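## Task

Take the foam block that sits on the desk and set it into the empty shelf spot whose lot number, printed on the shelf edge directly beneath it, reads 734. Every other item must stay on its own shelf, table or counter. The robot must not tip over or finish leaning. The block must stay in place without the robot holding it.

## Robot and tools

ROBOT. A Hello Robot Stretch 4 with one arm. It has an omni-wheel base, a mast with a lift, a single arm that telescopes forward, a three-joint wrist (yaw, pitch, roll) and a two-finger gripper. It is about 1.6 m tall, and the base edge lies within 0.23 m of the base origin. Loose objects may occasionally get nudged by something outside the robot.

FRAMES. Base frame: origin on the floor below the base centre, x ahead, y to the left, z up. hand_pose is reported in this frame, for the point between the fingers 0.015 m short of the tips; the printed value may be slightly wrong. The odometry frame is the base frame where the scene began. Headings are positive to the left, -3.142 to 3.142.

execute_actions. Argument "actions": a list holding one action or nothing (nothing just reports state and images). Optional "cameras": a list drawn from head_camera, head_left_camera, head_right_camera, wrist_camera, all; omitted, null or ["all"] gives all, [] gives none. An action contains "base", "joints" or both, plus optional "pace" and "contact_limits"; or it contains only {"end_of_arm": "enable_torque"}, which re-powers any wrist or gripper motor that shut itself off.
- "base": exactly one relative move from where the base last reported itself: {"translate_m": d} straight, forward positive, -2 to 2 m; {"strafe_m": d} sideways, left positive, -2 to 2 m; {"rotate_rad": d} in place, counter-clockwise (left) positive, -3.2 to 3.2 rad.
- "joints": absolute targets keyed by joint name. lift_m 0 to 1.2 m; arm_m 0 to 0.55 m (extension forward); wrist_yaw_rad -1.134 to 4.276 (0 faces forward, positive turns left, 3.14 is folded back, beyond 3.4 the arm may block); wrist_pitch_rad -1.117 to 4.259 (0 level, 1.57 pointing down); wrist_roll_rad -1.117 to 4.259 (0 puts the fingers level, positive turns clockwise as seen from behind); gripper_m 0 to 0.08 m, the finger gap. Done tolerances: ±0.004 for lift and arm, ±0.02 for yaw and roll, ±0.05 for pitch, ±0.002 for gripper. A joint target outside its range gets clipped and the result reports it; any other bad value or unknown key rejects the whole call.
- "pace": "slow", "default", "fast" or "max". Base speed limits 0.1/0.3/0.4/0.6 m/s and 1/2/3/4 rad/s respectively, reduced when the lift is above 0.2 m (down to 0.3 m/s and 1 rad/s at 1.2 m).
- "contact_limits": {"arm_m": value} from 0 (gentlest) to 0.75 (firmest), 0.5 if omitted; the arm halts when it pushes harder.
Motions in one action begin together and may end separately; none runs past 15 s. Parts you leave out may still be chasing an earlier target. If one call reports a stop, the rest of the calls in that same reply for that scene are skipped.

wait: "seconds" 0 to 10; commands nothing and returns state and images.
zoom_image: "camera" plus "region" [x0, y0, x1, y1] in pixels from the image's top-left, no larger than 504 by 504, on that camera's latest full image. Useful for reading lot numbers.
read_manual: returns only licence texts.
finished_scene: "scene" 1 or 2; ends that scene for good, reports success and gives the next task.

CAMERAS. head_camera sits atop the mast looking forward and down (turn the base to aim it). head_left_camera and head_right_camera are fisheyes on either side aimed more steeply, showing base and arm. wrist_camera looks along the fingers, tips near the bottom of its picture.

RESULT LINES. joint_positions: current joint values. base_status / joint_status: "done"; "off_target" (stopped short, may still push); "contact_stop_at_<key>" (hit something; that part goes slack and a slack lift can sag, slack wheels can roll); "limit_stop_at_<name>", including limit_stop_at_tilt (leaning past 6 degrees; lift, arm, wheels go slack and refuse commands) and limit_stop_at_own_body (joint about to hit the robot; lift and arm may go slack); "torque_fault" (wrist or gripper motor overloaded and went limp until enable_torque). on_its_own: what happened without a command; "held at" is a held target, not a position. lidar_m: 12 distances, 30-degree sectors counter-clockwise from straight ahead (4th left, 7th rear, 10th right); "-" means nothing seen or closer than 0.25 m; sees roughly 0.15 m up to robot height, misses glass and thin legs. wrist_depth_mm: 7x7 grid of depths, 100 to 2000 mm. base_odometry counts wheel turns, so slip looks like travel; if turned_by_wheels and turned_by_imu disagree by over about 0.1 rad, the heading has picked up roughly that difference. base_tilt in degrees, forward and right positive, with a fixed offset up to about 1.5. motor_effort: percent of maximum, peak in brackets; wheel values positive for a right turn. A load in a level gripper shifts wrist_pitch effort away from 0.

GRIPPING. Command a gap smaller than the object to squeeze. After a grip, "off_target" usually means something is held; "done" usually means empty, though thin or light grips may still read done. Gripper effort held beyond about 50 from 0 causes a torque fault and may drop the item. Wrist pitch faults above about 2.7 kg in a level grip.

START AND SAFETY. To unfold the wrist, lift_m 0.4 together with wrist_yaw_rad 0 in one action works. Tilting the gripper up (pitch below -0.2) with roll below -0.4 or above 4 invites self-collision stops. Avoid turning or driving with over 1 kg held and arm_m above 0.2, especially at fast paces; avoid sustained pushing or pulling, above all with a high lift or firm contact limit. Do not press the gripper into things with base or arm moves. Let go only once the object rests on the shelf by itself. Rooms and start poses change between scenes.

Each tool is called after ">>>" by a JSON object that holds its "api" and its "payload", one argument or row to a line.

## Session

>>> {"api": "execute_actions", "payload": {
  "actions": []
}}

Scene clock: 0.00 s.
base_odometry: x=+0.000 y=+0.000 heading=+0.000 (m, m, rad; odometry frame)
turned_by_wheels: +0.000 (rad since the last result)
turned_by_imu: +0.000 (rad since the last result)
base_tilt: forward=+1.2 right=-0.1 (deg)
lidar_m: 2.59 1.34 0.73 0.62 0.61 0.71 1.65 1.66 1.82 0.82 0.82 0.93
base_status: not commanded
joint_positions: lift_m=+0.264 arm_m=+0.001 wrist_yaw_rad=+3.124 wrist_pitch_rad=+0.004 wrist_roll_rad=-0.002 gripper_m=+0.040
joint_status: not commanded
motor_effort: lift_m=+21 arm_m=+0 wrist_yaw_rad=+1 wrist_pitch_rad=-9 wrist_roll_rad=+0 gripper_m=+1 wheel_0=+0 wheel_1=+1 wheel_2=+0 (%)
hand_pose: x=-0.0391 y=+0.0911 z=+0.4417 quat_wxyz=(+0.009, -0.002, -0.001, +1.000) (m; base frame)
wrist_depth_mm: - 138 1808 1921 - 741 615 / - 138 1756 1921 - 759 603 / - 128 204 1921 - 750 609 / 111 135 259 1921 - 750 603 / 1464 1618 1756 1863 - 750 603 / 1499 1618 1661 1808 1921 759 597 / 1205 1397 125 1205 113 683 609
pictures: head_camera, head_left_camera, head_right_camera, wrist_camera
Images, in order (width x height): head_camera 420x560, head_left_camera 420x672, head_right_camera 420x672, wrist_camera 616x392.

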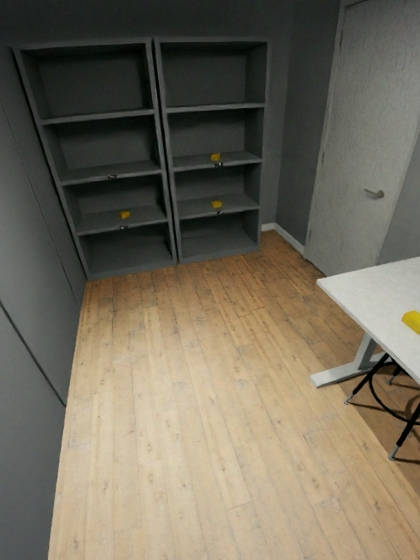

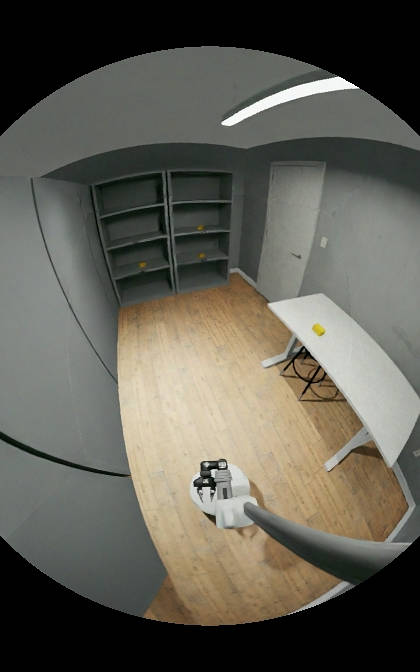

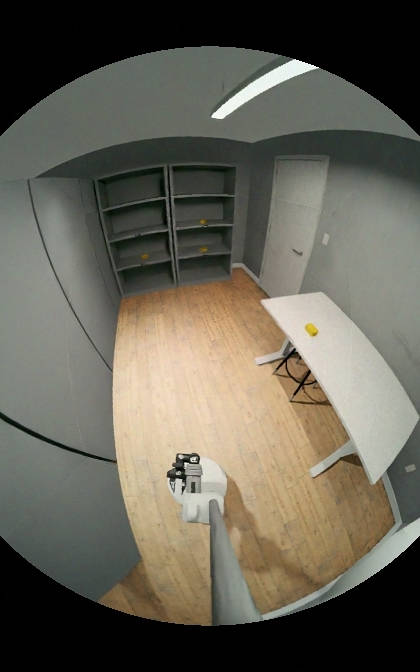

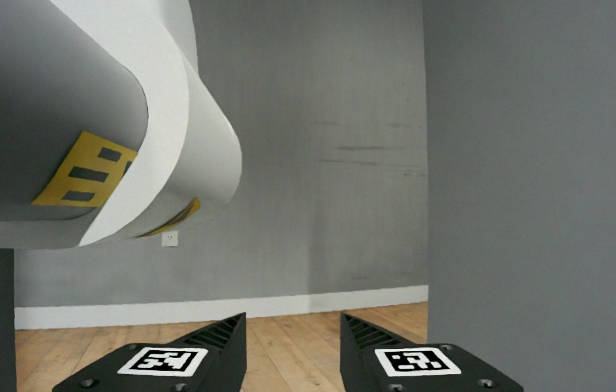

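>>> {"api": "execute_actions", "payload": {
  "actions": [
    {"base":{"rotate_rad":-1.32},"joints":{"lift_m":0.65,"wrist_yaw_rad":0,"gripper_m":0.08},"pace":"fast"}
  ],
  "cameras": []
}}

>>> {"api": "execute_actions", "payload": {
  "actions": [
    {"base":{"strafe_m":0.85},"pace":"fast"}
  ],
  "cameras": ["head_camera","wrist_camera"]
}}

Scene clock: 7.57 s.
base_odometry: x=+0.000 y=+0.000 heading=-1.320 (m, m, rad; odometry frame)
turned_by_wheels: -1.320 (rad since the last result)
turned_by_imu: -1.306 (rad since the last result)
base_tilt: forward=+1.1 right=+0.0 (deg)
lidar_m: 0.82 0.85 1.11 2.58 0.93 0.66 0.61 0.64 0.85 1.65 1.68 0.86
base_status: done
joint_positions: lift_m=+0.650 arm_m=+0.001 wrist_yaw_rad=+0.000 wrist_pitch_rad=+0.004 wrist_roll_rad=-0.002 gripper_m=+0.080
joint_status: all done
motor_effort: lift_m=+23(26) arm_m=+0(0) wrist_yaw_rad=+0(8) wrist_pitch_rad=-9(9) wrist_roll_rad=+0(2) gripper_m=+2(3) wheel_0=+0(7) wheel_1=-1(10) wheel_2=-1(8) (%)
hand_pose: x=+0.3847 y=-0.0874 z=+0.8271 quat_wxyz=(+1.000, -0.001, +0.002, +0.000) (m; base frame)
wrist_depth_mm: 1366 1336 1397 1430 1464 1464 1499 / 1366 1336 1397 1430 1464 1464 1537 / 1366 1366 1366 1464 1397 1464 1537 / 1308 1366 1397 1430 1397 1499 1499 / 1336 1336 1366 1397 1430 1464 1499 / 647 661 683 707 627 1464 1464 / - 119 1397 1366 145 109 1430
pictures: none
No camera images: the call's "cameras" was empty. Leave "cameras" out to get every camera's image.

Scene clock: 10.93 s.
base_odometry: x=+0.824 y=+0.211 heading=-1.320 (m, m, rad; odometry frame)
turned_by_wheels: +0.000 (rad since the last result)
turned_by_imu: -0.004 (rad since the last result)
base_tilt: forward=+1.1 right=+0.0 (deg)
lidar_m: 0.76 0.79 1.84 1.72 1.00 0.71 0.65 0.67 0.91 2.50 1.16 0.82
base_status: done
joint_positions: lift_m=+0.650 arm_m=+0.001 wrist_yaw_rad=+0.000 wrist_pitch_rad=+0.004 wrist_roll_rad=-0.002 gripper_m=+0.080
joint_status: not commanded
motor_effort: lift_m=+23(23) arm_m=+0(0) wrist_yaw_rad=+2(1) wrist_pitch_rad=-9(9) wrist_roll_rad=+1(1) gripper_m=+2(2) wheel_0=+1(14) wheel_1=+0(11) wheel_2=-1(1) (%)
hand_pose: x=+0.3847 y=-0.0874 z=+0.8271 quat_wxyz=(+1.000, -0.001, +0.002, +0.000) (m; base frame)
wrist_depth_mm: 1308 1308 1336 1397 1366 1430 1464 / 1281 1336 1366 1366 1397 1430 1464 / 1281 1336 1336 1366 1397 1430 1464 / 1255 1336 1336 1336 1397 1430 1430 / 1255 1281 1308 1397 1366 1397 1336 / 1281 591 603 621 621 683 668 / - 120 1308 831 144 109 -
pictures: head_camera, wrist_camera
Images, in order (width x height): head_camera 420x560, wrist_camera 616x392.

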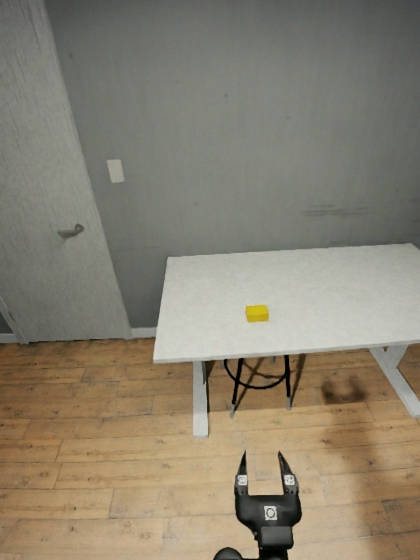

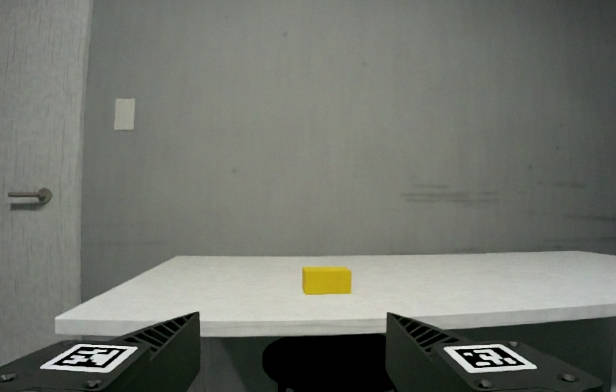

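>>> {"api": "execute_actions", "payload": {
  "actions": [
    {"base":{"strafe_m":-0.5},"joints":{"wrist_yaw_rad":1.64},"pace":"fast"}
  ],
  "cameras": []
}}

>>> {"api": "execute_actions", "payload": {
  "actions": [
    {"base":{"translate_m":0.3},"joints":{"arm_m":0.43,"lift_m":0.58},"pace":"fast"}
  ],
  "cameras": ["head_camera","wrist_camera"]
}}

Scene clock: 21.97 s.
base_odometry: x=+0.339 y=+0.087 heading=-1.320 (m, m, rad; odometry frame)
turned_by_wheels: +0.000 (rad since the last result)
turned_by_imu: +0.003 (rad since the last result)
base_tilt: forward=+1.2 right=+0.0 (deg)
lidar_m: 0.79 0.80 2.16 2.24 0.96 0.67 0.63 0.67 0.86 1.99 2.02 0.85
base_status: done
joint_positions: lift_m=+0.650 arm_m=+0.001 wrist_yaw_rad=+1.640 wrist_pitch_rad=+0.004 wrist_roll_rad=-0.002 gripper_m=+0.080
joint_status: all done
motor_effort: lift_m=+23(23) arm_m=+0(0) wrist_yaw_rad=+3(7) wrist_pitch_rad=-8(9) wrist_roll_rad=-2(1) gripper_m=+1(3) wheel_0=+1(9) wheel_1=+1(10) wheel_2=+0(1) (%)
hand_pose: x=+0.2445 y=+0.2182 z=+0.8271 quat_wxyz=(+0.682, -0.002, +0.001, +0.731) (m; base frame)
wrist_depth_mm: 1281 1863 - - - - 1863 / 1308 1983 - - - - 1863 / 1336 1921 - - - - 1863 / 1308 - - - - - 1863 / 1308 1863 - - - - 1863 / 1336 1808 - - - - 1808 / - 120 - - 144 109 1808
pictures: none
No camera images: the call's "cameras" was empty. Leave "cameras" out to get every camera's image.

Scene clock: 24.10 s.
base_odometry: x=+0.414 y=-0.204 heading=-1.320 (m, m, rad; odometry frame)
turned_by_wheels: +0.000 (rad since the last result)
turned_by_imu: +0.001 (rad since the last result)
base_tilt: forward=+1.2 right=-0.1 (deg)
lidar_m: 0.50 0.52 0.69 2.24 1.41 0.98 0.93 0.96 1.31 1.97 0.78 0.52
base_status: done
joint_positions: lift_m=+0.580 arm_m=+0.429 wrist_yaw_rad=+1.640 wrist_pitch_rad=+0.004 wrist_roll_rad=-0.002 gripper_m=+0.080
joint_status: all done
motor_effort: lift_m=+18(22) arm_m=+7(8) wrist_yaw_rad=+2(3) wrist_pitch_rad=-9(9) wrist_roll_rad=+0(1) gripper_m=+1(3) wheel_0=-1(7) wheel_1=+0(7) wheel_2=+1(10) (%)
hand_pose: x=+0.6721 y=+0.2182 z=+0.7575 quat_wxyz=(+0.682, -0.002, +0.001, +0.731) (m; base frame)
wrist_depth_mm: - - - - - 1255 931 / - - - - - 1255 931 / - - - - - 1281 904 / - - - - - 1281 904 / - - - - - 1098 866 / - 384 349 231 233 338 332 / - 120 218 224 145 109 -
pictures: head_camera, wrist_camera
Images, in order (width x height): head_camera 420x560, wrist_camera 616x392.

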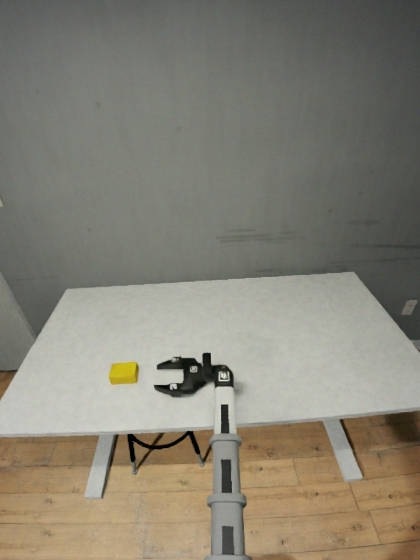

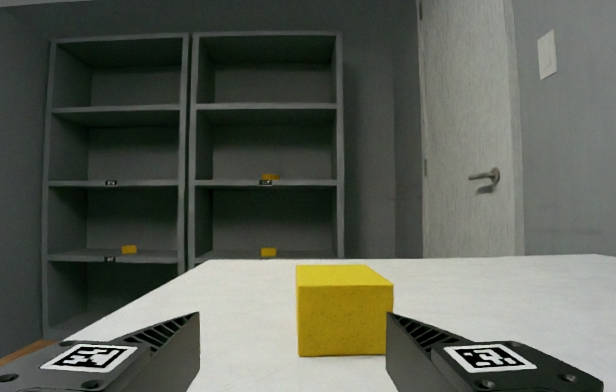

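>>> {"api": "execute_actions", "payload": {
  "actions": [
    {"joints":{"arm_m":0.45,"lift_m":0.618,"wrist_pitch_rad":0.25}}
  ],
  "cameras": []
}}

>>> {"api": "execute_actions", "payload": {
  "actions": [
    {"base":{"strafe_m":0.12},"pace":"slow"}
  ],
  "cameras": ["wrist_camera"]
}}

>>> {"api": "execute_actions", "payload": {
  "actions": [
    {"joints":{"gripper_m":0.04}}
  ],
  "cameras": []
}}

>>> {"api": "execute_actions", "payload": {
  "actions": [
    {"joints":{"lift_m":0.85,"arm_m":0.0}}
  ],
  "cameras": ["wrist_camera"]
}}

Scene clock: 33.07 s.
base_odometry: x=+0.414 y=-0.204 heading=-1.320 (m, m, rad; odometry frame)
turned_by_wheels: +0.000 (rad since the last result)
turned_by_imu: +0.000 (rad since the last result)
base_tilt: forward=+1.3 right=-0.1 (deg)
lidar_m: 0.50 0.51 0.69 2.25 1.41 0.99 0.93 0.96 1.27 1.96 0.78 0.53
base_status: not commanded
joint_positions: lift_m=+0.618 arm_m=+0.449 wrist_yaw_rad=+1.640 wrist_pitch_rad=+0.252 wrist_roll_rad=-0.002 gripper_m=+0.080
joint_status: all done
motor_effort: lift_m=+24(25) arm_m=+8(12) wrist_yaw_rad=+1(28) wrist_pitch_rad=-8(56) wrist_roll_rad=+0(4) gripper_m=+1(1) wheel_0=+1(4) wheel_1=+1(5) wheel_2=+1(1) (%)
hand_pose: x=+0.6924 y=+0.2115 z=+0.7429 quat_wxyz=(+0.677, -0.093, +0.085, +0.726) (m; base frame)
wrist_depth_mm: - - - - - 1229 917 / - - - - - 1229 917 / - - - - - 1229 891 / - - 521 314 530 530 535 / - 307 310 236 314 310 309 / 213 216 220 222 221 219 217 / - 120 168 174 145 109 -
pictures: none
No camera images: the call's "cameras" was empty. Leave "cameras" out to get every camera's image.

Scene clock: 35.40 s.
base_odometry: x=+0.530 y=-0.174 heading=-1.320 (m, m, rad; odometry frame)
turned_by_wheels: +0.000 (rad since the last result)
turned_by_imu: -0.001 (rad since the last result)
base_tilt: forward=+1.2 right=+0.0 (deg)
lidar_m: 0.50 0.52 0.67 2.13 1.43 1.01 0.93 0.96 1.31 2.08 0.77 0.53
base_status: done
joint_positions: lift_m=+0.618 arm_m=+0.449 wrist_yaw_rad=+1.640 wrist_pitch_rad=+0.252 wrist_roll_rad=-0.002 gripper_m=+0.080
joint_status: not commanded
motor_effort: lift_m=+24(24) arm_m=+8(8) wrist_yaw_rad=+3(2) wrist_pitch_rad=-8(8) wrist_roll_rad=+0(2) gripper_m=+2(1) wheel_0=-1(9) wheel_1=+1(5) wheel_2=+0(2) (%)
hand_pose: x=+0.6924 y=+0.2115 z=+0.7429 quat_wxyz=(+0.677, -0.093, +0.085, +0.725) (m; base frame)
wrist_depth_mm: - - - - - 1205 878 / - - - - - 1229 878 / - - - - - 1229 878 / - - 521 525 530 535 539 / - 307 312 186 312 312 307 / 213 217 148 131 151 220 217 / - 119 117 117 118 109 -
pictures: wrist_camera
Images, in order (width x height): wrist_camera 616x392.

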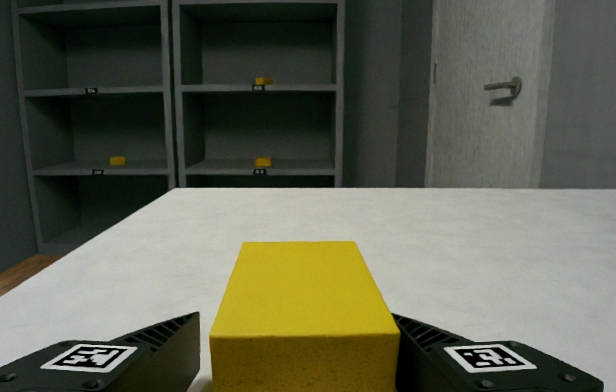

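Scene clock: 36.40 s.
base_odometry: x=+0.530 y=-0.174 heading=-1.320 (m, m, rad; odometry frame)
turned_by_wheels: +0.000 (rad since the last result)
turned_by_imu: +0.000 (rad since the last result)
base_tilt: forward=+1.1 right=+0.0 (deg)
lidar_m: 0.49 0.52 0.67 2.12 1.41 1.00 0.92 0.98 1.31 2.08 0.78 0.53
base_status: not commanded
joint_positions: lift_m=+0.618 arm_m=+0.449 wrist_yaw_rad=+1.640 wrist_pitch_rad=+0.252 wrist_roll_rad=-0.002 gripper_m=+0.058
joint_status: gripper_m off_target (ended at +0.058, target +0.040)
on_its_own: gripper_m is held at +0.053, not at your +0.040, by its contact guard: the fingers met something
motor_effort: lift_m=+24(24) arm_m=+8(8) wrist_yaw_rad=+0(1) wrist_pitch_rad=-8(8) wrist_roll_rad=+1(0) gripper_m=-38(37) wheel_0=-1(1) wheel_1=+2(2) wheel_2=+0(0) (%)
hand_pose: x=+0.6924 y=+0.2115 z=+0.7429 quat_wxyz=(+0.677, -0.093, +0.085, +0.725) (m; base frame)
wrist_depth_mm: - - - - - 1229 866 / - - - - - 1229 891 / - - - - - 1229 866 / - - 525 525 535 530 539 / - 309 287 185 314 310 310 / 213 217 139 132 209 219 217 / 172 - 117 118 118 183 -
pictures: none
No camera images: the call's "cameras" was empty. Leave "cameras" out to get every camera's image.

Scene clock: 38.80 s.
base_odometry: x=+0.530 y=-0.174 heading=-1.320 (m, m, rad; odometry frame)
turned_by_wheels: +0.000 (rad since the last result)
turned_by_imu: +0.000 (rad since the last result)
base_tilt: forward=+1.2 right=+0.0 (deg)
lidar_m: 0.49 0.52 0.67 2.12 1.43 0.99 0.94 0.96 1.29 2.08 0.77 0.52
base_status: not commanded
joint_positions: lift_m=+0.850 arm_m=+0.002 wrist_yaw_rad=+1.640 wrist_pitch_rad=+0.253 wrist_roll_rad=-0.002 gripper_m=+0.058
joint_status: all done
joint sent to its limit — the command would take arm_m past its lower limit, so that joint was sent only as far as its limit.
on_its_own: gripper_m is held at +0.053, not at your +0.040, by its contact guard: the fingers met something
motor_effort: lift_m=+24(26) arm_m=-8(10) wrist_yaw_rad=-1(1) wrist_pitch_rad=-9(9) wrist_roll_rad=+0(1) gripper_m=-37(37) wheel_0=-1(1) wheel_1=+2(2) wheel_2=+0(0) (%)
hand_pose: x=+0.2463 y=+0.2115 z=+0.9748 quat_wxyz=(+0.677, -0.093, +0.085, +0.725) (m; base frame)
wrist_depth_mm: 1708 - - - - - 1499 / 1756 - - - - - 1464 / 1756 - - - - - 1499 / 1756 - - - - - 1464 / 1756 - - 186 - - 1464 / 1756 - 139 131 - 1983 1397 / 1661 - 118 118 118 564 539
pictures: wrist_camera
Images, in order (width x height): wrist_camera 616x392.

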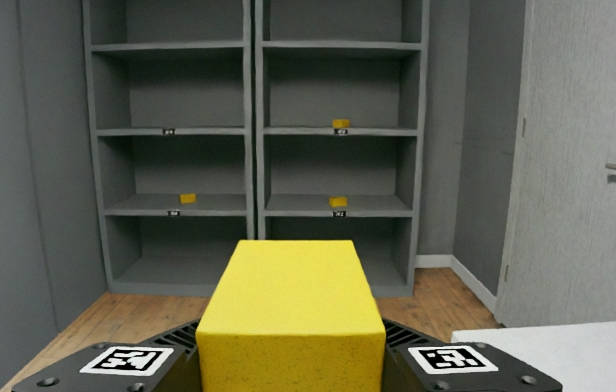

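>>> {"api": "execute_actions", "payload": {
  "actions": [
    {"base":{"translate_m":-0.56},"pace":"fast"}
  ],
  "cameras": []
}}

>>> {"api": "execute_actions", "payload": {
  "actions": [
    {"base":{"rotate_rad":1.64},"joints":{"wrist_yaw_rad":0},"pace":"fast"}
  ],
  "cameras": []
}}

>>> {"api": "execute_actions", "payload": {
  "actions": [
    {"base":{"translate_m":1.35},"pace":"fast"}
  ],
  "cameras": ["head_camera","wrist_camera"]
}}

Scene clock: 44.87 s.
base_odometry: x=+0.391 y=+0.368 heading=-1.320 (m, m, rad; odometry frame)
turned_by_wheels: +0.000 (rad since the last result)
turned_by_imu: -0.001 (rad since the last result)
base_tilt: forward=+1.2 right=-0.1 (deg)
lidar_m: 1.05 1.09 2.21 1.94 0.58 0.41 0.38 0.40 0.53 2.13 2.21 1.12
base_status: done
joint_positions: lift_m=+0.850 arm_m=+0.002 wrist_yaw_rad=+1.640 wrist_pitch_rad=+0.253 wrist_roll_rad=-0.002 gripper_m=+0.058
joint_status: not commanded
on_its_own: gripper_m is held at +0.053, not at your +0.040, by its contact guard: the fingers met something
motor_effort: lift_m=+24(24) arm_m=-8(8) wrist_yaw_rad=+1(3) wrist_pitch_rad=-9(9) wrist_roll_rad=+0(1) gripper_m=-36(37) wheel_0=+0(5) wheel_1=+0(4) wheel_2=-1(11) (%)
hand_pose: x=+0.2463 y=+0.2115 z=+0.9748 quat_wxyz=(+0.677, -0.093, +0.085, +0.725) (m; base frame)
wrist_depth_mm: 946 1397 - - - - - / 946 1397 - - - - - / 960 1464 - - - - - / 976 1397 - - - - - / 976 1430 - 186 - - - / 960 1430 139 131 - - - / 891 - 118 118 118 1708 1618
pictures: none
No camera images: the call's "cameras" was empty. Leave "cameras" out to get every camera's image.

Scene clock: 46.93 s.
base_odometry: x=+0.391 y=+0.368 heading=+0.320 (m, m, rad; odometry frame)
turned_by_wheels: +1.640 (rad since the last result)
turned_by_imu: +1.622 (rad since the last result)
base_tilt: forward=+1.2 right=-0.1 (deg)
lidar_m: 1.39 0.54 0.39 0.37 0.40 0.59 2.13 2.24 1.11 1.04 1.11 2.17
base_status: done
joint_positions: lift_m=+0.850 arm_m=+0.002 wrist_yaw_rad=+0.000 wrist_pitch_rad=+0.253 wrist_roll_rad=-0.002 gripper_m=+0.058
joint_status: all done
on_its_own: gripper_m is held at +0.053, not at your +0.040, by its contact guard: the fingers met something
motor_effort: lift_m=+24(24) arm_m=-8(8) wrist_yaw_rad=+1(4) wrist_pitch_rad=-10(10) wrist_roll_rad=-2(2) gripper_m=-36(37) wheel_0=-1(8) wheel_1=+1(7) wheel_2=-1(7) (%)
hand_pose: x=+0.3792 y=-0.0874 z=+0.9748 quat_wxyz=(+0.992, -0.001, +0.126, +0.000) (m; base frame)
wrist_depth_mm: 676 991 1708 - - - 1863 / 683 1008 1756 - - - 1863 / 699 1008 1808 - - - - / 699 1008 1863 - - - - / 707 1025 1618 186 - - - / 699 1008 139 131 - - - / 654 - 117 118 118 1708 1708
pictures: none
No camera images: the call's "cameras" was empty. Leave "cameras" out to get every camera's image.

Scene clock: 51.77 s.
base_odometry: x=+1.672 y=+0.793 heading=+0.320 (m, m, rad; odometry frame)
turned_by_wheels: +0.000 (rad since the last result)
turned_by_imu: +0.004 (rad since the last result)
base_tilt: forward=+1.2 right=-0.1 (deg)
lidar_m: 0.73 0.47 0.34 0.33 0.35 0.52 1.67 1.56 1.33 1.86 1.03 0.77
base_status: done
joint_positions: lift_m=+0.850 arm_m=+0.002 wrist_yaw_rad=+0.000 wrist_pitch_rad=+0.253 wrist_roll_rad=-0.002 gripper_m=+0.058
joint_status: not commanded
on_its_own: gripper_m is held at +0.053, not at your +0.040, by its contact guard: the fingers met something
motor_effort: lift_m=+24(24) arm_m=-8(8) wrist_yaw_rad=+1(2) wrist_pitch_rad=-9(10) wrist_roll_rad=-2(0) gripper_m=-37(38) wheel_0=+1(5) wheel_1=-2(5) wheel_2=+2(10) (%)
hand_pose: x=+0.3792 y=-0.0874 z=+0.9748 quat_wxyz=(+0.992, -0.001, +0.126, +0.000) (m; base frame)
wrist_depth_mm: 512 750 904 904 904 904 699 / 525 759 931 931 931 931 683 / 530 715 931 960 946 854 668 / 544 676 991 991 976 854 634 / 564 768 1025 187 1025 976 683 / 580 768 139 132 976 931 683 / 591 - 117 118 118 831 654
pictures: head_camera, wrist_camera
Images, in order (width x height): head_camera 420x560, wrist_camera 616x392.

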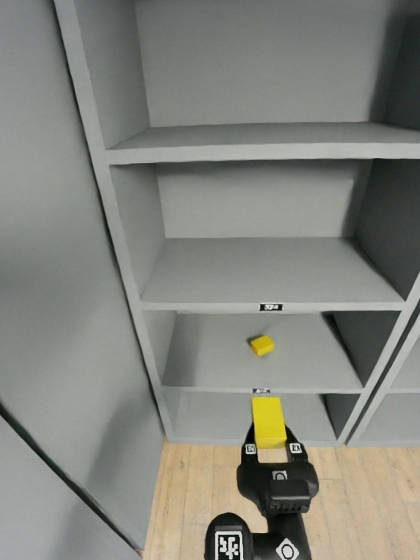

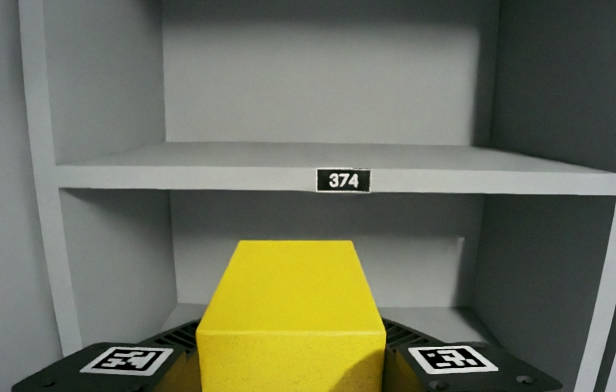

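>>> {"api": "execute_actions", "payload": {
  "actions": [
    {"base":{"strafe_m":-0.4},"pace":"fast"}
  ],
  "cameras": ["head_camera"]
}}

>>> {"api": "zoom_image", "payload": {
  "camera": "head_camera",
  "region": [0,200,420,460]
}}

>>> {"api": "execute_actions", "payload": {
  "actions": [
    {"base":{"rotate_rad":-3.0},"pace":"fast"}
  ]
}}

Scene clock: 57.57 s.
base_odometry: x=+1.798 y=+0.413 heading=+0.320 (m, m, rad; odometry frame)
turned_by_wheels: +0.000 (rad since the last result)
turned_by_imu: +0.001 (rad since the last result)
base_tilt: forward=+1.2 right=+0.0 (deg)
lidar_m: 0.73 0.76 0.75 0.72 0.78 1.10 3.55 1.06 1.15 1.47 1.01 0.77
base_status: done
joint_positions: lift_m=+0.850 arm_m=+0.002 wrist_yaw_rad=+0.000 wrist_pitch_rad=+0.253 wrist_roll_rad=-0.002 gripper_m=+0.058
joint_status: not commanded
on_its_own: gripper_m is held at +0.053, not at your +0.040, by its contact guard: the fingers met something
motor_effort: lift_m=+23(23) arm_m=-8(8) wrist_yaw_rad=+1(1) wrist_pitch_rad=-9(10) wrist_roll_rad=-1(1) gripper_m=-37(35) wheel_0=-2(8) wheel_1=+1(12) wheel_2=+0(0) (%)
hand_pose: x=+0.3792 y=-0.0874 z=+0.9748 quat_wxyz=(+0.992, -0.001, +0.126, +0.000) (m; base frame)
wrist_depth_mm: 891 891 904 891 480 891 878 / 917 917 917 904 488 917 917 / 931 946 931 946 504 917 931 / 960 976 976 976 521 960 517 / 1008 1025 1008 186 544 1025 1008 / 991 1025 139 132 554 1042 1025 / 798 - 118 118 118 878 831
pictures: head_camera
Images, in order (width x height): head_camera 420x560.

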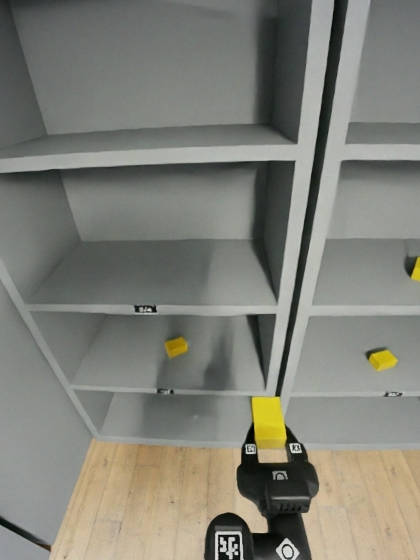

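Region (0, 200, 420, 460) of head_camera's 420x560 image, scaled by 1.200, with more detail than that image has; it fills the top 312 rows of this view, and the rest is white.

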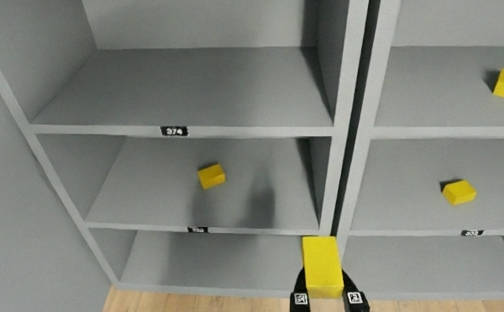

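Scene clock: 60.30 s.
base_odometry: x=+1.798 y=+0.413 heading=-2.680 (m, m, rad; odometry frame)
turned_by_wheels: -3.000 (rad since the last result)
turned_by_imu: -2.967 (rad since the last result)
base_tilt: forward=+1.1 right=+0.1 (deg)
lidar_m: 1.81 1.04 1.31 1.48 0.92 0.74 0.73 0.80 0.74 0.73 0.82 1.28
base_status: done
joint_positions: lift_m=+0.850 arm_m=+0.002 wrist_yaw_rad=+0.000 wrist_pitch_rad=+0.253 wrist_roll_rad=-0.002 gripper_m=+0.058
joint_status: not commanded
on_its_own: gripper_m is held at +0.053, not at your +0.040, by its contact guard: the fingers met something
motor_effort: lift_m=+24(23) arm_m=-8(8) wrist_yaw_rad=+4(2) wrist_pitch_rad=-9(9) wrist_roll_rad=-1(2) gripper_m=-37(38) wheel_0=+0(4) wheel_1=+1(9) wheel_2=+0(7) (%)
hand_pose: x=+0.3793 y=-0.0874 z=+0.9748 quat_wxyz=(+0.992, -0.001, +0.126, +0.000) (m; base frame)
wrist_depth_mm: 1863 - - - - - 1336 / 1808 - - - - - 1255 / 1921 - - - - - 1255 / 1537 1808 - - - - 1255 / 1118 - - 186 - - 1229 / 1756 - 139 132 - 1863 1182 / 1576 - 117 118 118 1576 1182
pictures: head_camera, head_left_camera, head_right_camera, wrist_camera
Images, in order (width x height): head_camera 420x560, head_left_camera 420x672, head_right_camera 420x672, wrist_camera 616x392.

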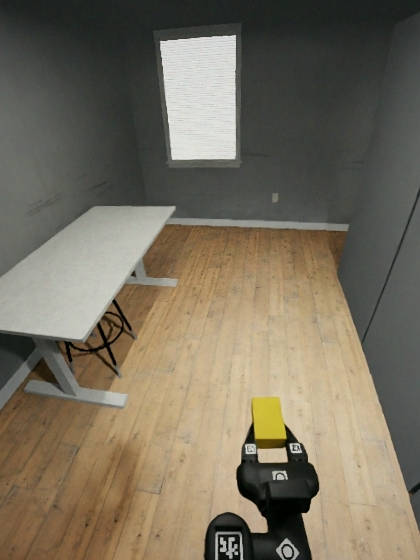

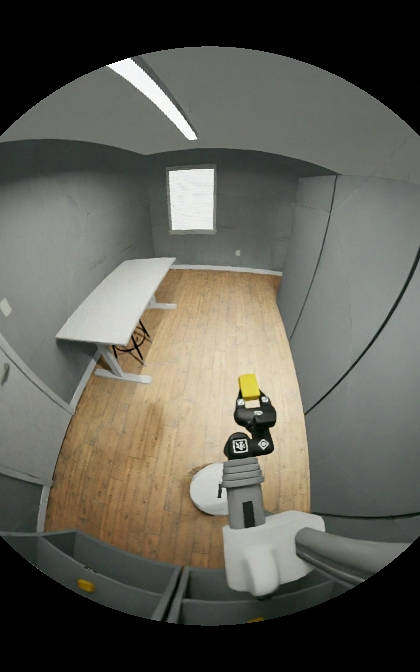

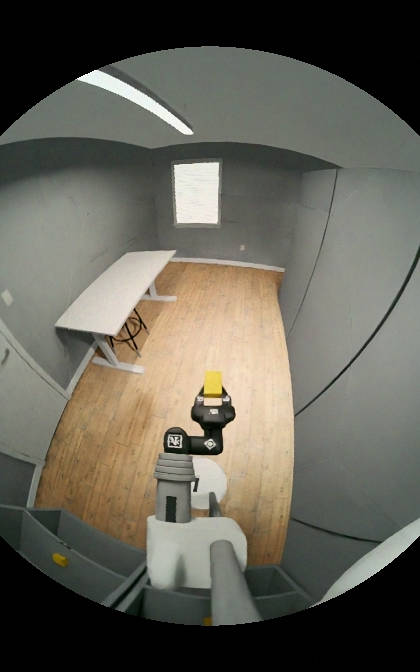

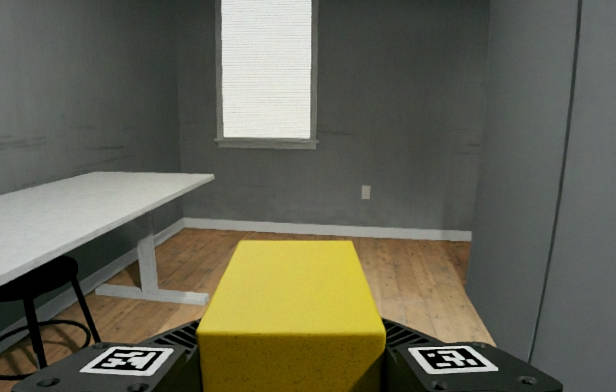

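The right side panels are backs of shelves; go around.

>>> {"api": "execute_actions", "payload": {
  "actions": [
    {"base":{"rotate_rad":-0.2},"joints":{"lift_m":0.4},"pace":"fast"}
  ],
  "cameras": []
}}

>>> {"api": "execute_actions", "payload": {
  "actions": [
    {"base":{"translate_m":2},"pace":"max"}
  ],
  "cameras": []
}}

>>> {"api": "execute_actions", "payload": {
  "actions": [
    {"base":{"translate_m":0.95},"pace":"max"}
  ],
  "cameras": []
}}

>>> {"api": "execute_actions", "payload": {
  "actions": [
    {"base":{"rotate_rad":-1.59},"pace":"fast"}
  ],
  "cameras": ["head_camera","head_right_camera"]
}}

Scene clock: 67.33 s.
base_odometry: x=+1.798 y=+0.413 heading=-2.880 (m, m, rad; odometry frame)
turned_by_wheels: -0.200 (rad since the last result)
turned_by_imu: -0.198 (rad since the last result)
base_tilt: forward=+1.2 right=+0.0 (deg)
lidar_m: 2.48 1.07 1.03 1.46 1.11 0.78 0.72 0.75 0.79 0.73 0.75 1.02
base_status: done
joint_positions: lift_m=+0.400 arm_m=+0.002 wrist_yaw_rad=+0.000 wrist_pitch_rad=+0.253 wrist_roll_rad=-0.002 gripper_m=+0.058
joint_status: all done
on_its_own: gripper_m is held at +0.053, not at your +0.040, by its contact guard: the fingers met something
motor_effort: lift_m=+19(23) arm_m=-8(8) wrist_yaw_rad=+0(0) wrist_pitch_rad=-9(10) wrist_roll_rad=-1(2) gripper_m=-37(37) wheel_0=+0(5) wheel_1=+0(7) wheel_2=-1(5) (%)
hand_pose: x=+0.3792 y=-0.0874 z=+0.5252 quat_wxyz=(+0.992, -0.001, +0.126, +0.000) (m; base frame)
wrist_depth_mm: - - - - - 1160 866 / - - - - - 1182 866 / - - - - - 1205 854 / - - - - - 1205 854 / 1661 1661 1576 186 1708 1205 854 / 1182 1182 139 132 1138 1098 866 / 931 - 118 118 118 991 831
pictures: none
No camera images: the call's "cameras" was empty. Leave "cameras" out to get every camera's image.

Scene clock: 72.60 s.
base_odometry: x=-0.134 y=-0.104 heading=-2.880 (m, m, rad; odometry frame)
turned_by_wheels: +0.000 (rad since the last result)
turned_by_imu: +0.006 (rad since the last result)
base_tilt: forward=+1.2 right=+0.0 (deg)
lidar_m: 1.49 1.52 0.86 0.79 0.83 1.12 2.81 0.99 0.69 0.65 0.66 1.58
base_status: done
joint_positions: lift_m=+0.400 arm_m=+0.002 wrist_yaw_rad=+0.000 wrist_pitch_rad=+0.253 wrist_roll_rad=-0.002 gripper_m=+0.058
joint_status: not commanded
on_its_own: gripper_m is held at +0.053, not at your +0.040, by its contact guard: the fingers met something
motor_effort: lift_m=+20(20) arm_m=-8(8) wrist_yaw_rad=+1(1) wrist_pitch_rad=-9(9) wrist_roll_rad=-3(4) gripper_m=-37(36) wheel_0=-1(8) wheel_1=-2(7) wheel_2=+1(14) (%)
hand_pose: x=+0.3792 y=-0.0874 z=+0.5251 quat_wxyz=(+0.992, -0.001, +0.126, +0.000) (m; base frame)
wrist_depth_mm: 1118 1160 1182 1182 1229 1229 1255 / 1160 1182 1205 1229 1255 1281 1255 / 1229 1229 1255 1229 1255 1281 1336 / 1229 1229 1281 1308 1336 1336 1366 / 1281 1308 1281 186 1366 1366 1430 / 1138 1160 139 132 1160 1205 1182 / 931 - 118 118 118 1025 960
pictures: none
No camera images: the call's "cameras" was empty. Leave "cameras" out to get every camera's image.

Scene clock: 75.90 s.
base_odometry: x=-1.052 y=-0.349 heading=-2.881 (m, m, rad; odometry frame)
turned_by_wheels: +0.000 (rad since the last result)
turned_by_imu: +0.003 (rad since the last result)
base_tilt: forward=+1.2 right=+0.0 (deg)
lidar_m: 0.53 0.56 0.73 1.63 1.09 1.17 3.00 0.92 0.75 2.07 0.83 0.57
base_status: done
joint_positions: lift_m=+0.400 arm_m=+0.002 wrist_yaw_rad=+0.000 wrist_pitch_rad=+0.253 wrist_roll_rad=-0.002 gripper_m=+0.058
joint_status: not commanded
on_its_own: gripper_m is held at +0.053, not at your +0.040, by its contact guard: the fingers met something
motor_effort: lift_m=+20(20) arm_m=-7(8) wrist_yaw_rad=+1(1) wrist_pitch_rad=-9(9) wrist_roll_rad=+0(0) gripper_m=-38(36) wheel_0=-2(6) wheel_1=+0(7) wheel_2=+1(13) (%)
hand_pose: x=+0.3792 y=-0.0874 z=+0.5251 quat_wxyz=(+0.992, -0.001, +0.126, +0.000) (m; base frame)
wrist_depth_mm: 296 300 303 309 314 317 320 / 303 307 314 319 324 327 330 / 312 317 322 329 332 338 340 / 322 329 334 340 343 349 355 / 336 338 340 186 353 364 368 / 345 349 139 132 366 375 382 / 353 - 118 118 118 387 397
pictures: none
No camera images: the call's "cameras" was empty. Leave "cameras" out to get every camera's image.

Scene clock: 77.67 s.
base_odometry: x=-1.052 y=-0.349 heading=+1.813 (m, m, rad; odometry frame)
turned_by_wheels: -1.590 (rad since the last result)
turned_by_imu: -1.573 (rad since the last result)
base_tilt: forward=+1.1 right=+0.1 (deg)
lidar_m: 2.06 0.83 0.59 0.53 0.55 0.69 1.64 1.08 1.14 3.36 0.93 0.75
base_status: done
joint_positions: lift_m=+0.400 arm_m=+0.002 wrist_yaw_rad=+0.000 wrist_pitch_rad=+0.253 wrist_roll_rad=-0.002 gripper_m=+0.058
joint_status: not commanded
on_its_own: gripper_m is held at +0.053, not at your +0.040, by its contact guard: the fingers met something
motor_effort: lift_m=+20(20) arm_m=-7(8) wrist_yaw_rad=+1(0) wrist_pitch_rad=-10(10) wrist_roll_rad=-2(0) gripper_m=-36(37) wheel_0=+1(3) wheel_1=+0(10) wheel_2=-1(9) (%)
hand_pose: x=+0.3792 y=-0.0874 z=+0.5251 quat_wxyz=(+0.992, -0.001, +0.126, +0.000) (m; base frame)
wrist_depth_mm: 1138 1661 1618 1756 1808 580 442 / 1118 1661 1756 1708 1756 591 439 / 1138 1708 1756 1808 1863 603 442 / 1138 1808 1808 1808 1863 597 445 / 1138 1537 1576 186 1661 603 455 / 1060 1182 138 131 788 591 473 / 931 - 117 118 118 535 488
pictures: head_camera, head_right_camera
Images, in order (width x height): head_camera 420x560, head_right_camera 420x672.

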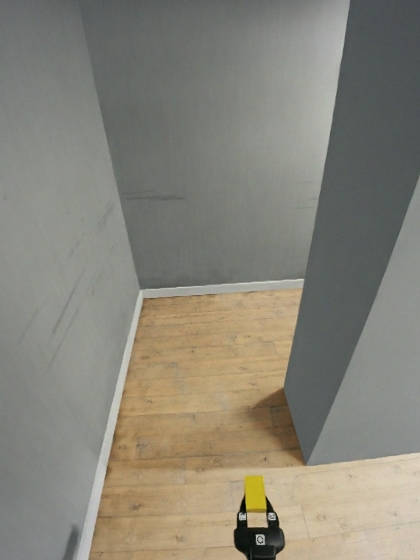

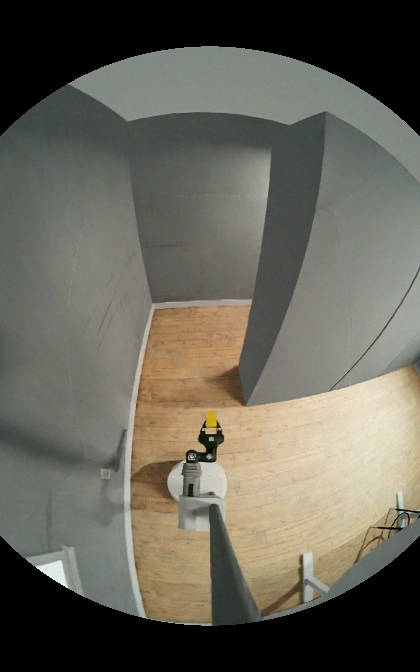

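>>> {"api": "execute_actions", "payload": {
  "actions": [
    {"base":{"rotate_rad":0.07},"pace":"fast"}
  ],
  "cameras": []
}}

>>> {"api": "execute_actions", "payload": {
  "actions": [
    {"base":{"translate_m":1.55},"pace":"max"}
  ],
  "cameras": []
}}

>>> {"api": "execute_actions", "payload": {
  "actions": [
    {"base":{"rotate_rad":-1.9},"pace":"fast"}
  ],
  "cameras": ["head_camera","head_right_camera"]
}}

Scene clock: 83.67 s.
base_odometry: x=-1.052 y=-0.349 heading=+1.883 (m, m, rad; odometry frame)
turned_by_wheels: +0.070 (rad since the last result)
turned_by_imu: +0.069 (rad since the last result)
base_tilt: forward=+1.2 right=+0.0 (deg)
lidar_m: 2.07 0.79 0.57 0.54 0.57 0.75 1.64 1.07 1.21 2.44 0.87 0.75
base_status: done
joint_positions: lift_m=+0.400 arm_m=+0.002 wrist_yaw_rad=+0.000 wrist_pitch_rad=+0.253 wrist_roll_rad=-0.002 gripper_m=+0.058
joint_status: not commanded
on_its_own: gripper_m is held at +0.053, not at your +0.040, by its contact guard: the fingers met something
motor_effort: lift_m=+20(20) arm_m=-8(8) wrist_yaw_rad=+3(2) wrist_pitch_rad=-9(9) wrist_roll_rad=+1(1) gripper_m=-37(36) wheel_0=+0(2) wheel_1=+0(4) wheel_2=+0(5) (%)
hand_pose: x=+0.3792 y=-0.0874 z=+0.5251 quat_wxyz=(+0.992, -0.001, +0.126, +0.000) (m; base frame)
wrist_depth_mm: 960 1464 1661 1708 1756 707 504 / 976 1464 1708 1756 1756 699 508 / 991 1499 1863 1808 1808 715 508 / 991 1464 1808 1808 1808 715 508 / 991 1464 1576 186 1661 707 508 / 976 1160 139 132 1160 699 504 / 904 - 118 118 118 609 484
pictures: none
No camera images: the call's "cameras" was empty. Leave "cameras" out to get every camera's image.

Scene clock: 88.10 s.
base_odometry: x=-1.528 y=+1.126 heading=+1.882 (m, m, rad; odometry frame)
turned_by_wheels: +0.000 (rad since the last result)
turned_by_imu: +0.004 (rad since the last result)
base_tilt: forward=+1.1 right=+0.0 (deg)
lidar_m: 0.51 0.55 0.57 0.53 0.57 0.81 2.37 0.64 0.64 1.83 0.77 0.54
base_status: done
joint_positions: lift_m=+0.400 arm_m=+0.002 wrist_yaw_rad=+0.000 wrist_pitch_rad=+0.253 wrist_roll_rad=-0.002 gripper_m=+0.058
joint_status: not commanded
on_its_own: gripper_m is held at +0.053, not at your +0.040, by its contact guard: the fingers met something
motor_effort: lift_m=+21(21) arm_m=-7(8) wrist_yaw_rad=+1(1) wrist_pitch_rad=-10(11) wrist_roll_rad=-1(1) gripper_m=-36(37) wheel_0=-2(5) wheel_1=-1(6) wheel_2=-1(13) (%)
hand_pose: x=+0.3792 y=-0.0874 z=+0.5251 quat_wxyz=(+0.992, -0.001, +0.126, +0.000) (m; base frame)
wrist_depth_mm: 273 274 277 278 278 282 281 / 283 283 285 287 289 289 291 / 290 291 293 297 298 300 300 / 301 300 303 306 307 307 310 / 309 312 309 186 317 319 322 / 320 324 139 131 324 330 332 / 329 - 118 118 118 338 345
pictures: none
No camera images: the call's "cameras" was empty. Leave "cameras" out to get every camera's image.

Scene clock: 89.97 s.
base_odometry: x=-1.528 y=+1.126 heading=-0.018 (m, m, rad; odometry frame)
turned_by_wheels: -1.900 (rad since the last result)
turned_by_imu: -1.879 (rad since the last result)
base_tilt: forward=+1.2 right=-0.1 (deg)
lidar_m: 0.82 1.25 0.65 0.52 0.51 0.58 0.55 0.55 0.60 0.97 2.49 0.64
base_status: done
joint_positions: lift_m=+0.400 arm_m=+0.002 wrist_yaw_rad=+0.000 wrist_pitch_rad=+0.253 wrist_roll_rad=-0.002 gripper_m=+0.058
joint_status: not commanded
on_its_own: gripper_m is held at +0.053, not at your +0.040, by its contact guard: the fingers met something
motor_effort: lift_m=+21(21) arm_m=-8(7) wrist_yaw_rad=+1(0) wrist_pitch_rad=-10(9) wrist_roll_rad=-1(0) gripper_m=-37(37) wheel_0=+0(8) wheel_1=+1(10) wheel_2=+0(9) (%)
hand_pose: x=+0.3792 y=-0.0875 z=+0.5251 quat_wxyz=(+0.992, -0.001, +0.126, +0.000) (m; base frame)
wrist_depth_mm: - - 1921 1098 1160 891 327 / - - - 1182 1205 904 343 / - - - 1138 1118 370 357 / - - - 1205 585 375 375 / 1618 1618 1576 186 1281 379 394 / 1160 1182 139 132 1008 392 413 / 931 - 118 118 118 399 436
pictures: head_camera, head_right_camera
Images, in order (width x height): head_camera 420x560, head_right_camera 420x672.

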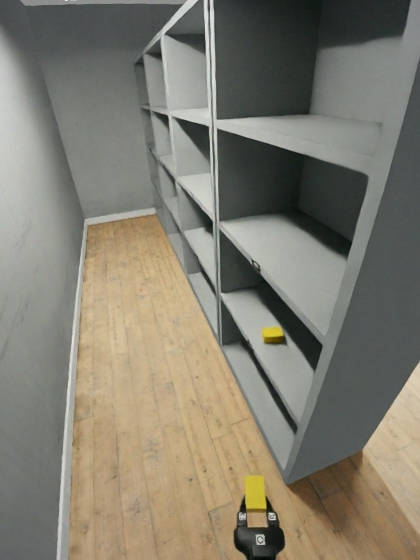

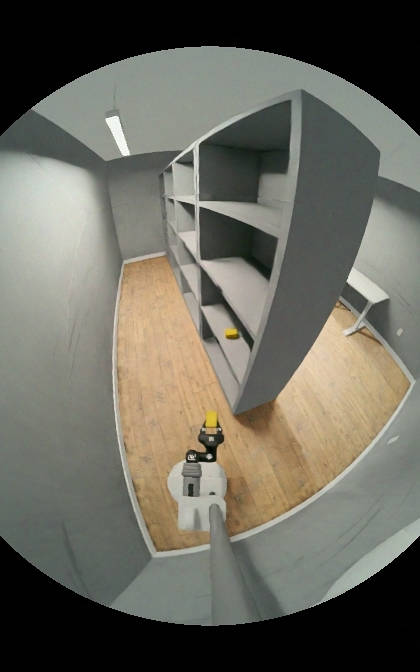

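>>> {"api": "execute_actions", "payload": {
  "actions": [
    {"base":{"rotate_rad":-1.25},"joints":{"lift_m":0.85},"pace":"fast"}
  ],
  "cameras": []
}}

>>> {"api": "execute_actions", "payload": {
  "actions": [
    {"base":{"translate_m":-0.2},"pace":"fast"}
  ],
  "cameras": []
}}

>>> {"api": "execute_actions", "payload": {
  "actions": [
    {"base":{"strafe_m":1.0},"pace":"fast"}
  ],
  "cameras": ["head_camera","wrist_camera"]
}}

Scene clock: 95.47 s.
base_odometry: x=-1.528 y=+1.126 heading=-1.268 (m, m, rad; odometry frame)
turned_by_wheels: -1.250 (rad since the last result)
turned_by_imu: -1.236 (rad since the last result)
base_tilt: forward=+1.1 right=+0.0 (deg)
lidar_m: 1.94 0.64 0.62 1.61 0.79 0.54 0.52 0.54 0.58 0.54 0.56 0.77
base_status: done
joint_positions: lift_m=+0.850 arm_m=+0.002 wrist_yaw_rad=+0.000 wrist_pitch_rad=+0.253 wrist_roll_rad=-0.002 gripper_m=+0.058
joint_status: all done
on_its_own: gripper_m is held at +0.053, not at your +0.040, by its contact guard: the fingers met something
motor_effort: lift_m=+24(27) arm_m=-8(8) wrist_yaw_rad=+2(2) wrist_pitch_rad=-9(9) wrist_roll_rad=+0(2) gripper_m=-38(38) wheel_0=+0(5) wheel_1=+0(9) wheel_2=-1(10) (%)
hand_pose: x=+0.3792 y=-0.0875 z=+0.9748 quat_wxyz=(+0.992, -0.001, +0.126, +0.000) (m; base frame)
wrist_depth_mm: - - - - 1537 878 640 / - - - - 1537 866 634 / - - - - 1576 891 634 / - - - - 1576 878 647 / - - - 186 1618 878 634 / - - 139 131 1182 878 634 / 1618 - 118 118 118 768 609
pictures: none
No camera images: the call's "cameras" was empty. Leave "cameras" out to get every camera's image.

Scene clock: 97.30 s.
base_odometry: x=-1.587 y=+1.317 heading=-1.268 (m, m, rad; odometry frame)
turned_by_wheels: +0.000 (rad since the last result)
turned_by_imu: +0.000 (rad since the last result)
base_tilt: forward=+1.3 right=+0.0 (deg)
lidar_m: 1.99 0.77 0.91 1.50 0.49 0.33 0.31 0.33 0.46 0.54 0.58 0.77
base_status: done
joint_positions: lift_m=+0.850 arm_m=+0.002 wrist_yaw_rad=+0.000 wrist_pitch_rad=+0.253 wrist_roll_rad=-0.002 gripper_m=+0.058
joint_status: not commanded
on_its_own: gripper_m is held at +0.053, not at your +0.040, by its contact guard: the fingers met something
motor_effort: lift_m=+24(24) arm_m=-8(8) wrist_yaw_rad=+1(2) wrist_pitch_rad=-9(10) wrist_roll_rad=-2(0) gripper_m=-37(37) wheel_0=+0(6) wheel_1=+1(5) wheel_2=+0(8) (%)
hand_pose: x=+0.3792 y=-0.0874 z=+0.9748 quat_wxyz=(+0.992, -0.001, +0.126, +0.000) (m; base frame)
wrist_depth_mm: - - - - 1576 878 654 / - - - - 1618 891 647 / - - - - 1661 904 654 / 854 - - - 1661 891 654 / 866 - - 186 1618 904 647 / 831 - 139 131 1205 891 647 / 778 - 117 118 118 788 627
pictures: none
No camera images: the call's "cameras" was empty. Leave "cameras" out to get every camera's image.

Scene clock: 101.10 s.
base_odometry: x=-0.633 y=+1.616 heading=-1.268 (m, m, rad; odometry frame)
turned_by_wheels: +0.000 (rad since the last result)
turned_by_imu: -0.005 (rad since the last result)
base_tilt: forward=+1.2 right=+0.1 (deg)
lidar_m: 0.60 0.63 0.84 1.71 0.54 0.36 0.35 0.37 0.51 1.25 1.59 0.65
base_status: done
joint_positions: lift_m=+0.850 arm_m=+0.002 wrist_yaw_rad=+0.000 wrist_pitch_rad=+0.253 wrist_roll_rad=-0.002 gripper_m=+0.058
joint_status: not commanded
on_its_own: gripper_m is held at +0.053, not at your +0.040, by its contact guard: the fingers met something
motor_effort: lift_m=+23(24) arm_m=-7(7) wrist_yaw_rad=+2(1) wrist_pitch_rad=-10(10) wrist_roll_rad=-1(1) gripper_m=-36(37) wheel_0=+0(9) wheel_1=-1(10) wheel_2=+1(1) (%)
hand_pose: x=+0.3792 y=-0.0874 z=+0.9748 quat_wxyz=(+0.992, -0.001, +0.126, +0.000) (m; base frame)
wrist_depth_mm: 647 768 768 788 788 759 569 / 654 768 788 798 809 768 564 / 615 788 809 831 831 723 564 / 387 394 394 404 410 418 424 / 661 866 866 185 904 778 569 / 654 891 139 132 917 759 559 / 609 - 118 118 118 676 544
pictures: head_camera, wrist_camera
Images, in order (width x height): head_camera 420x560, wrist_camera 616x392.

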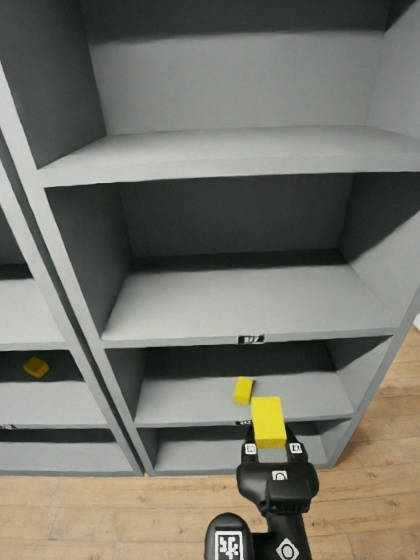

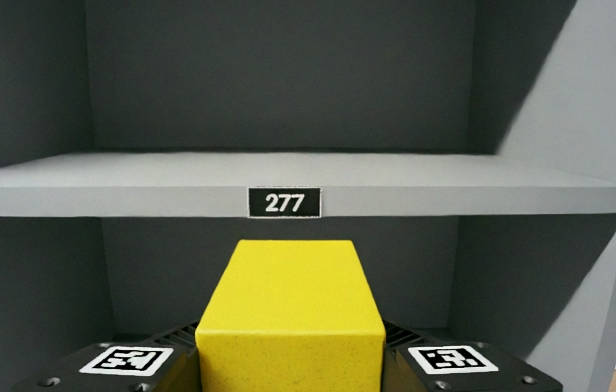

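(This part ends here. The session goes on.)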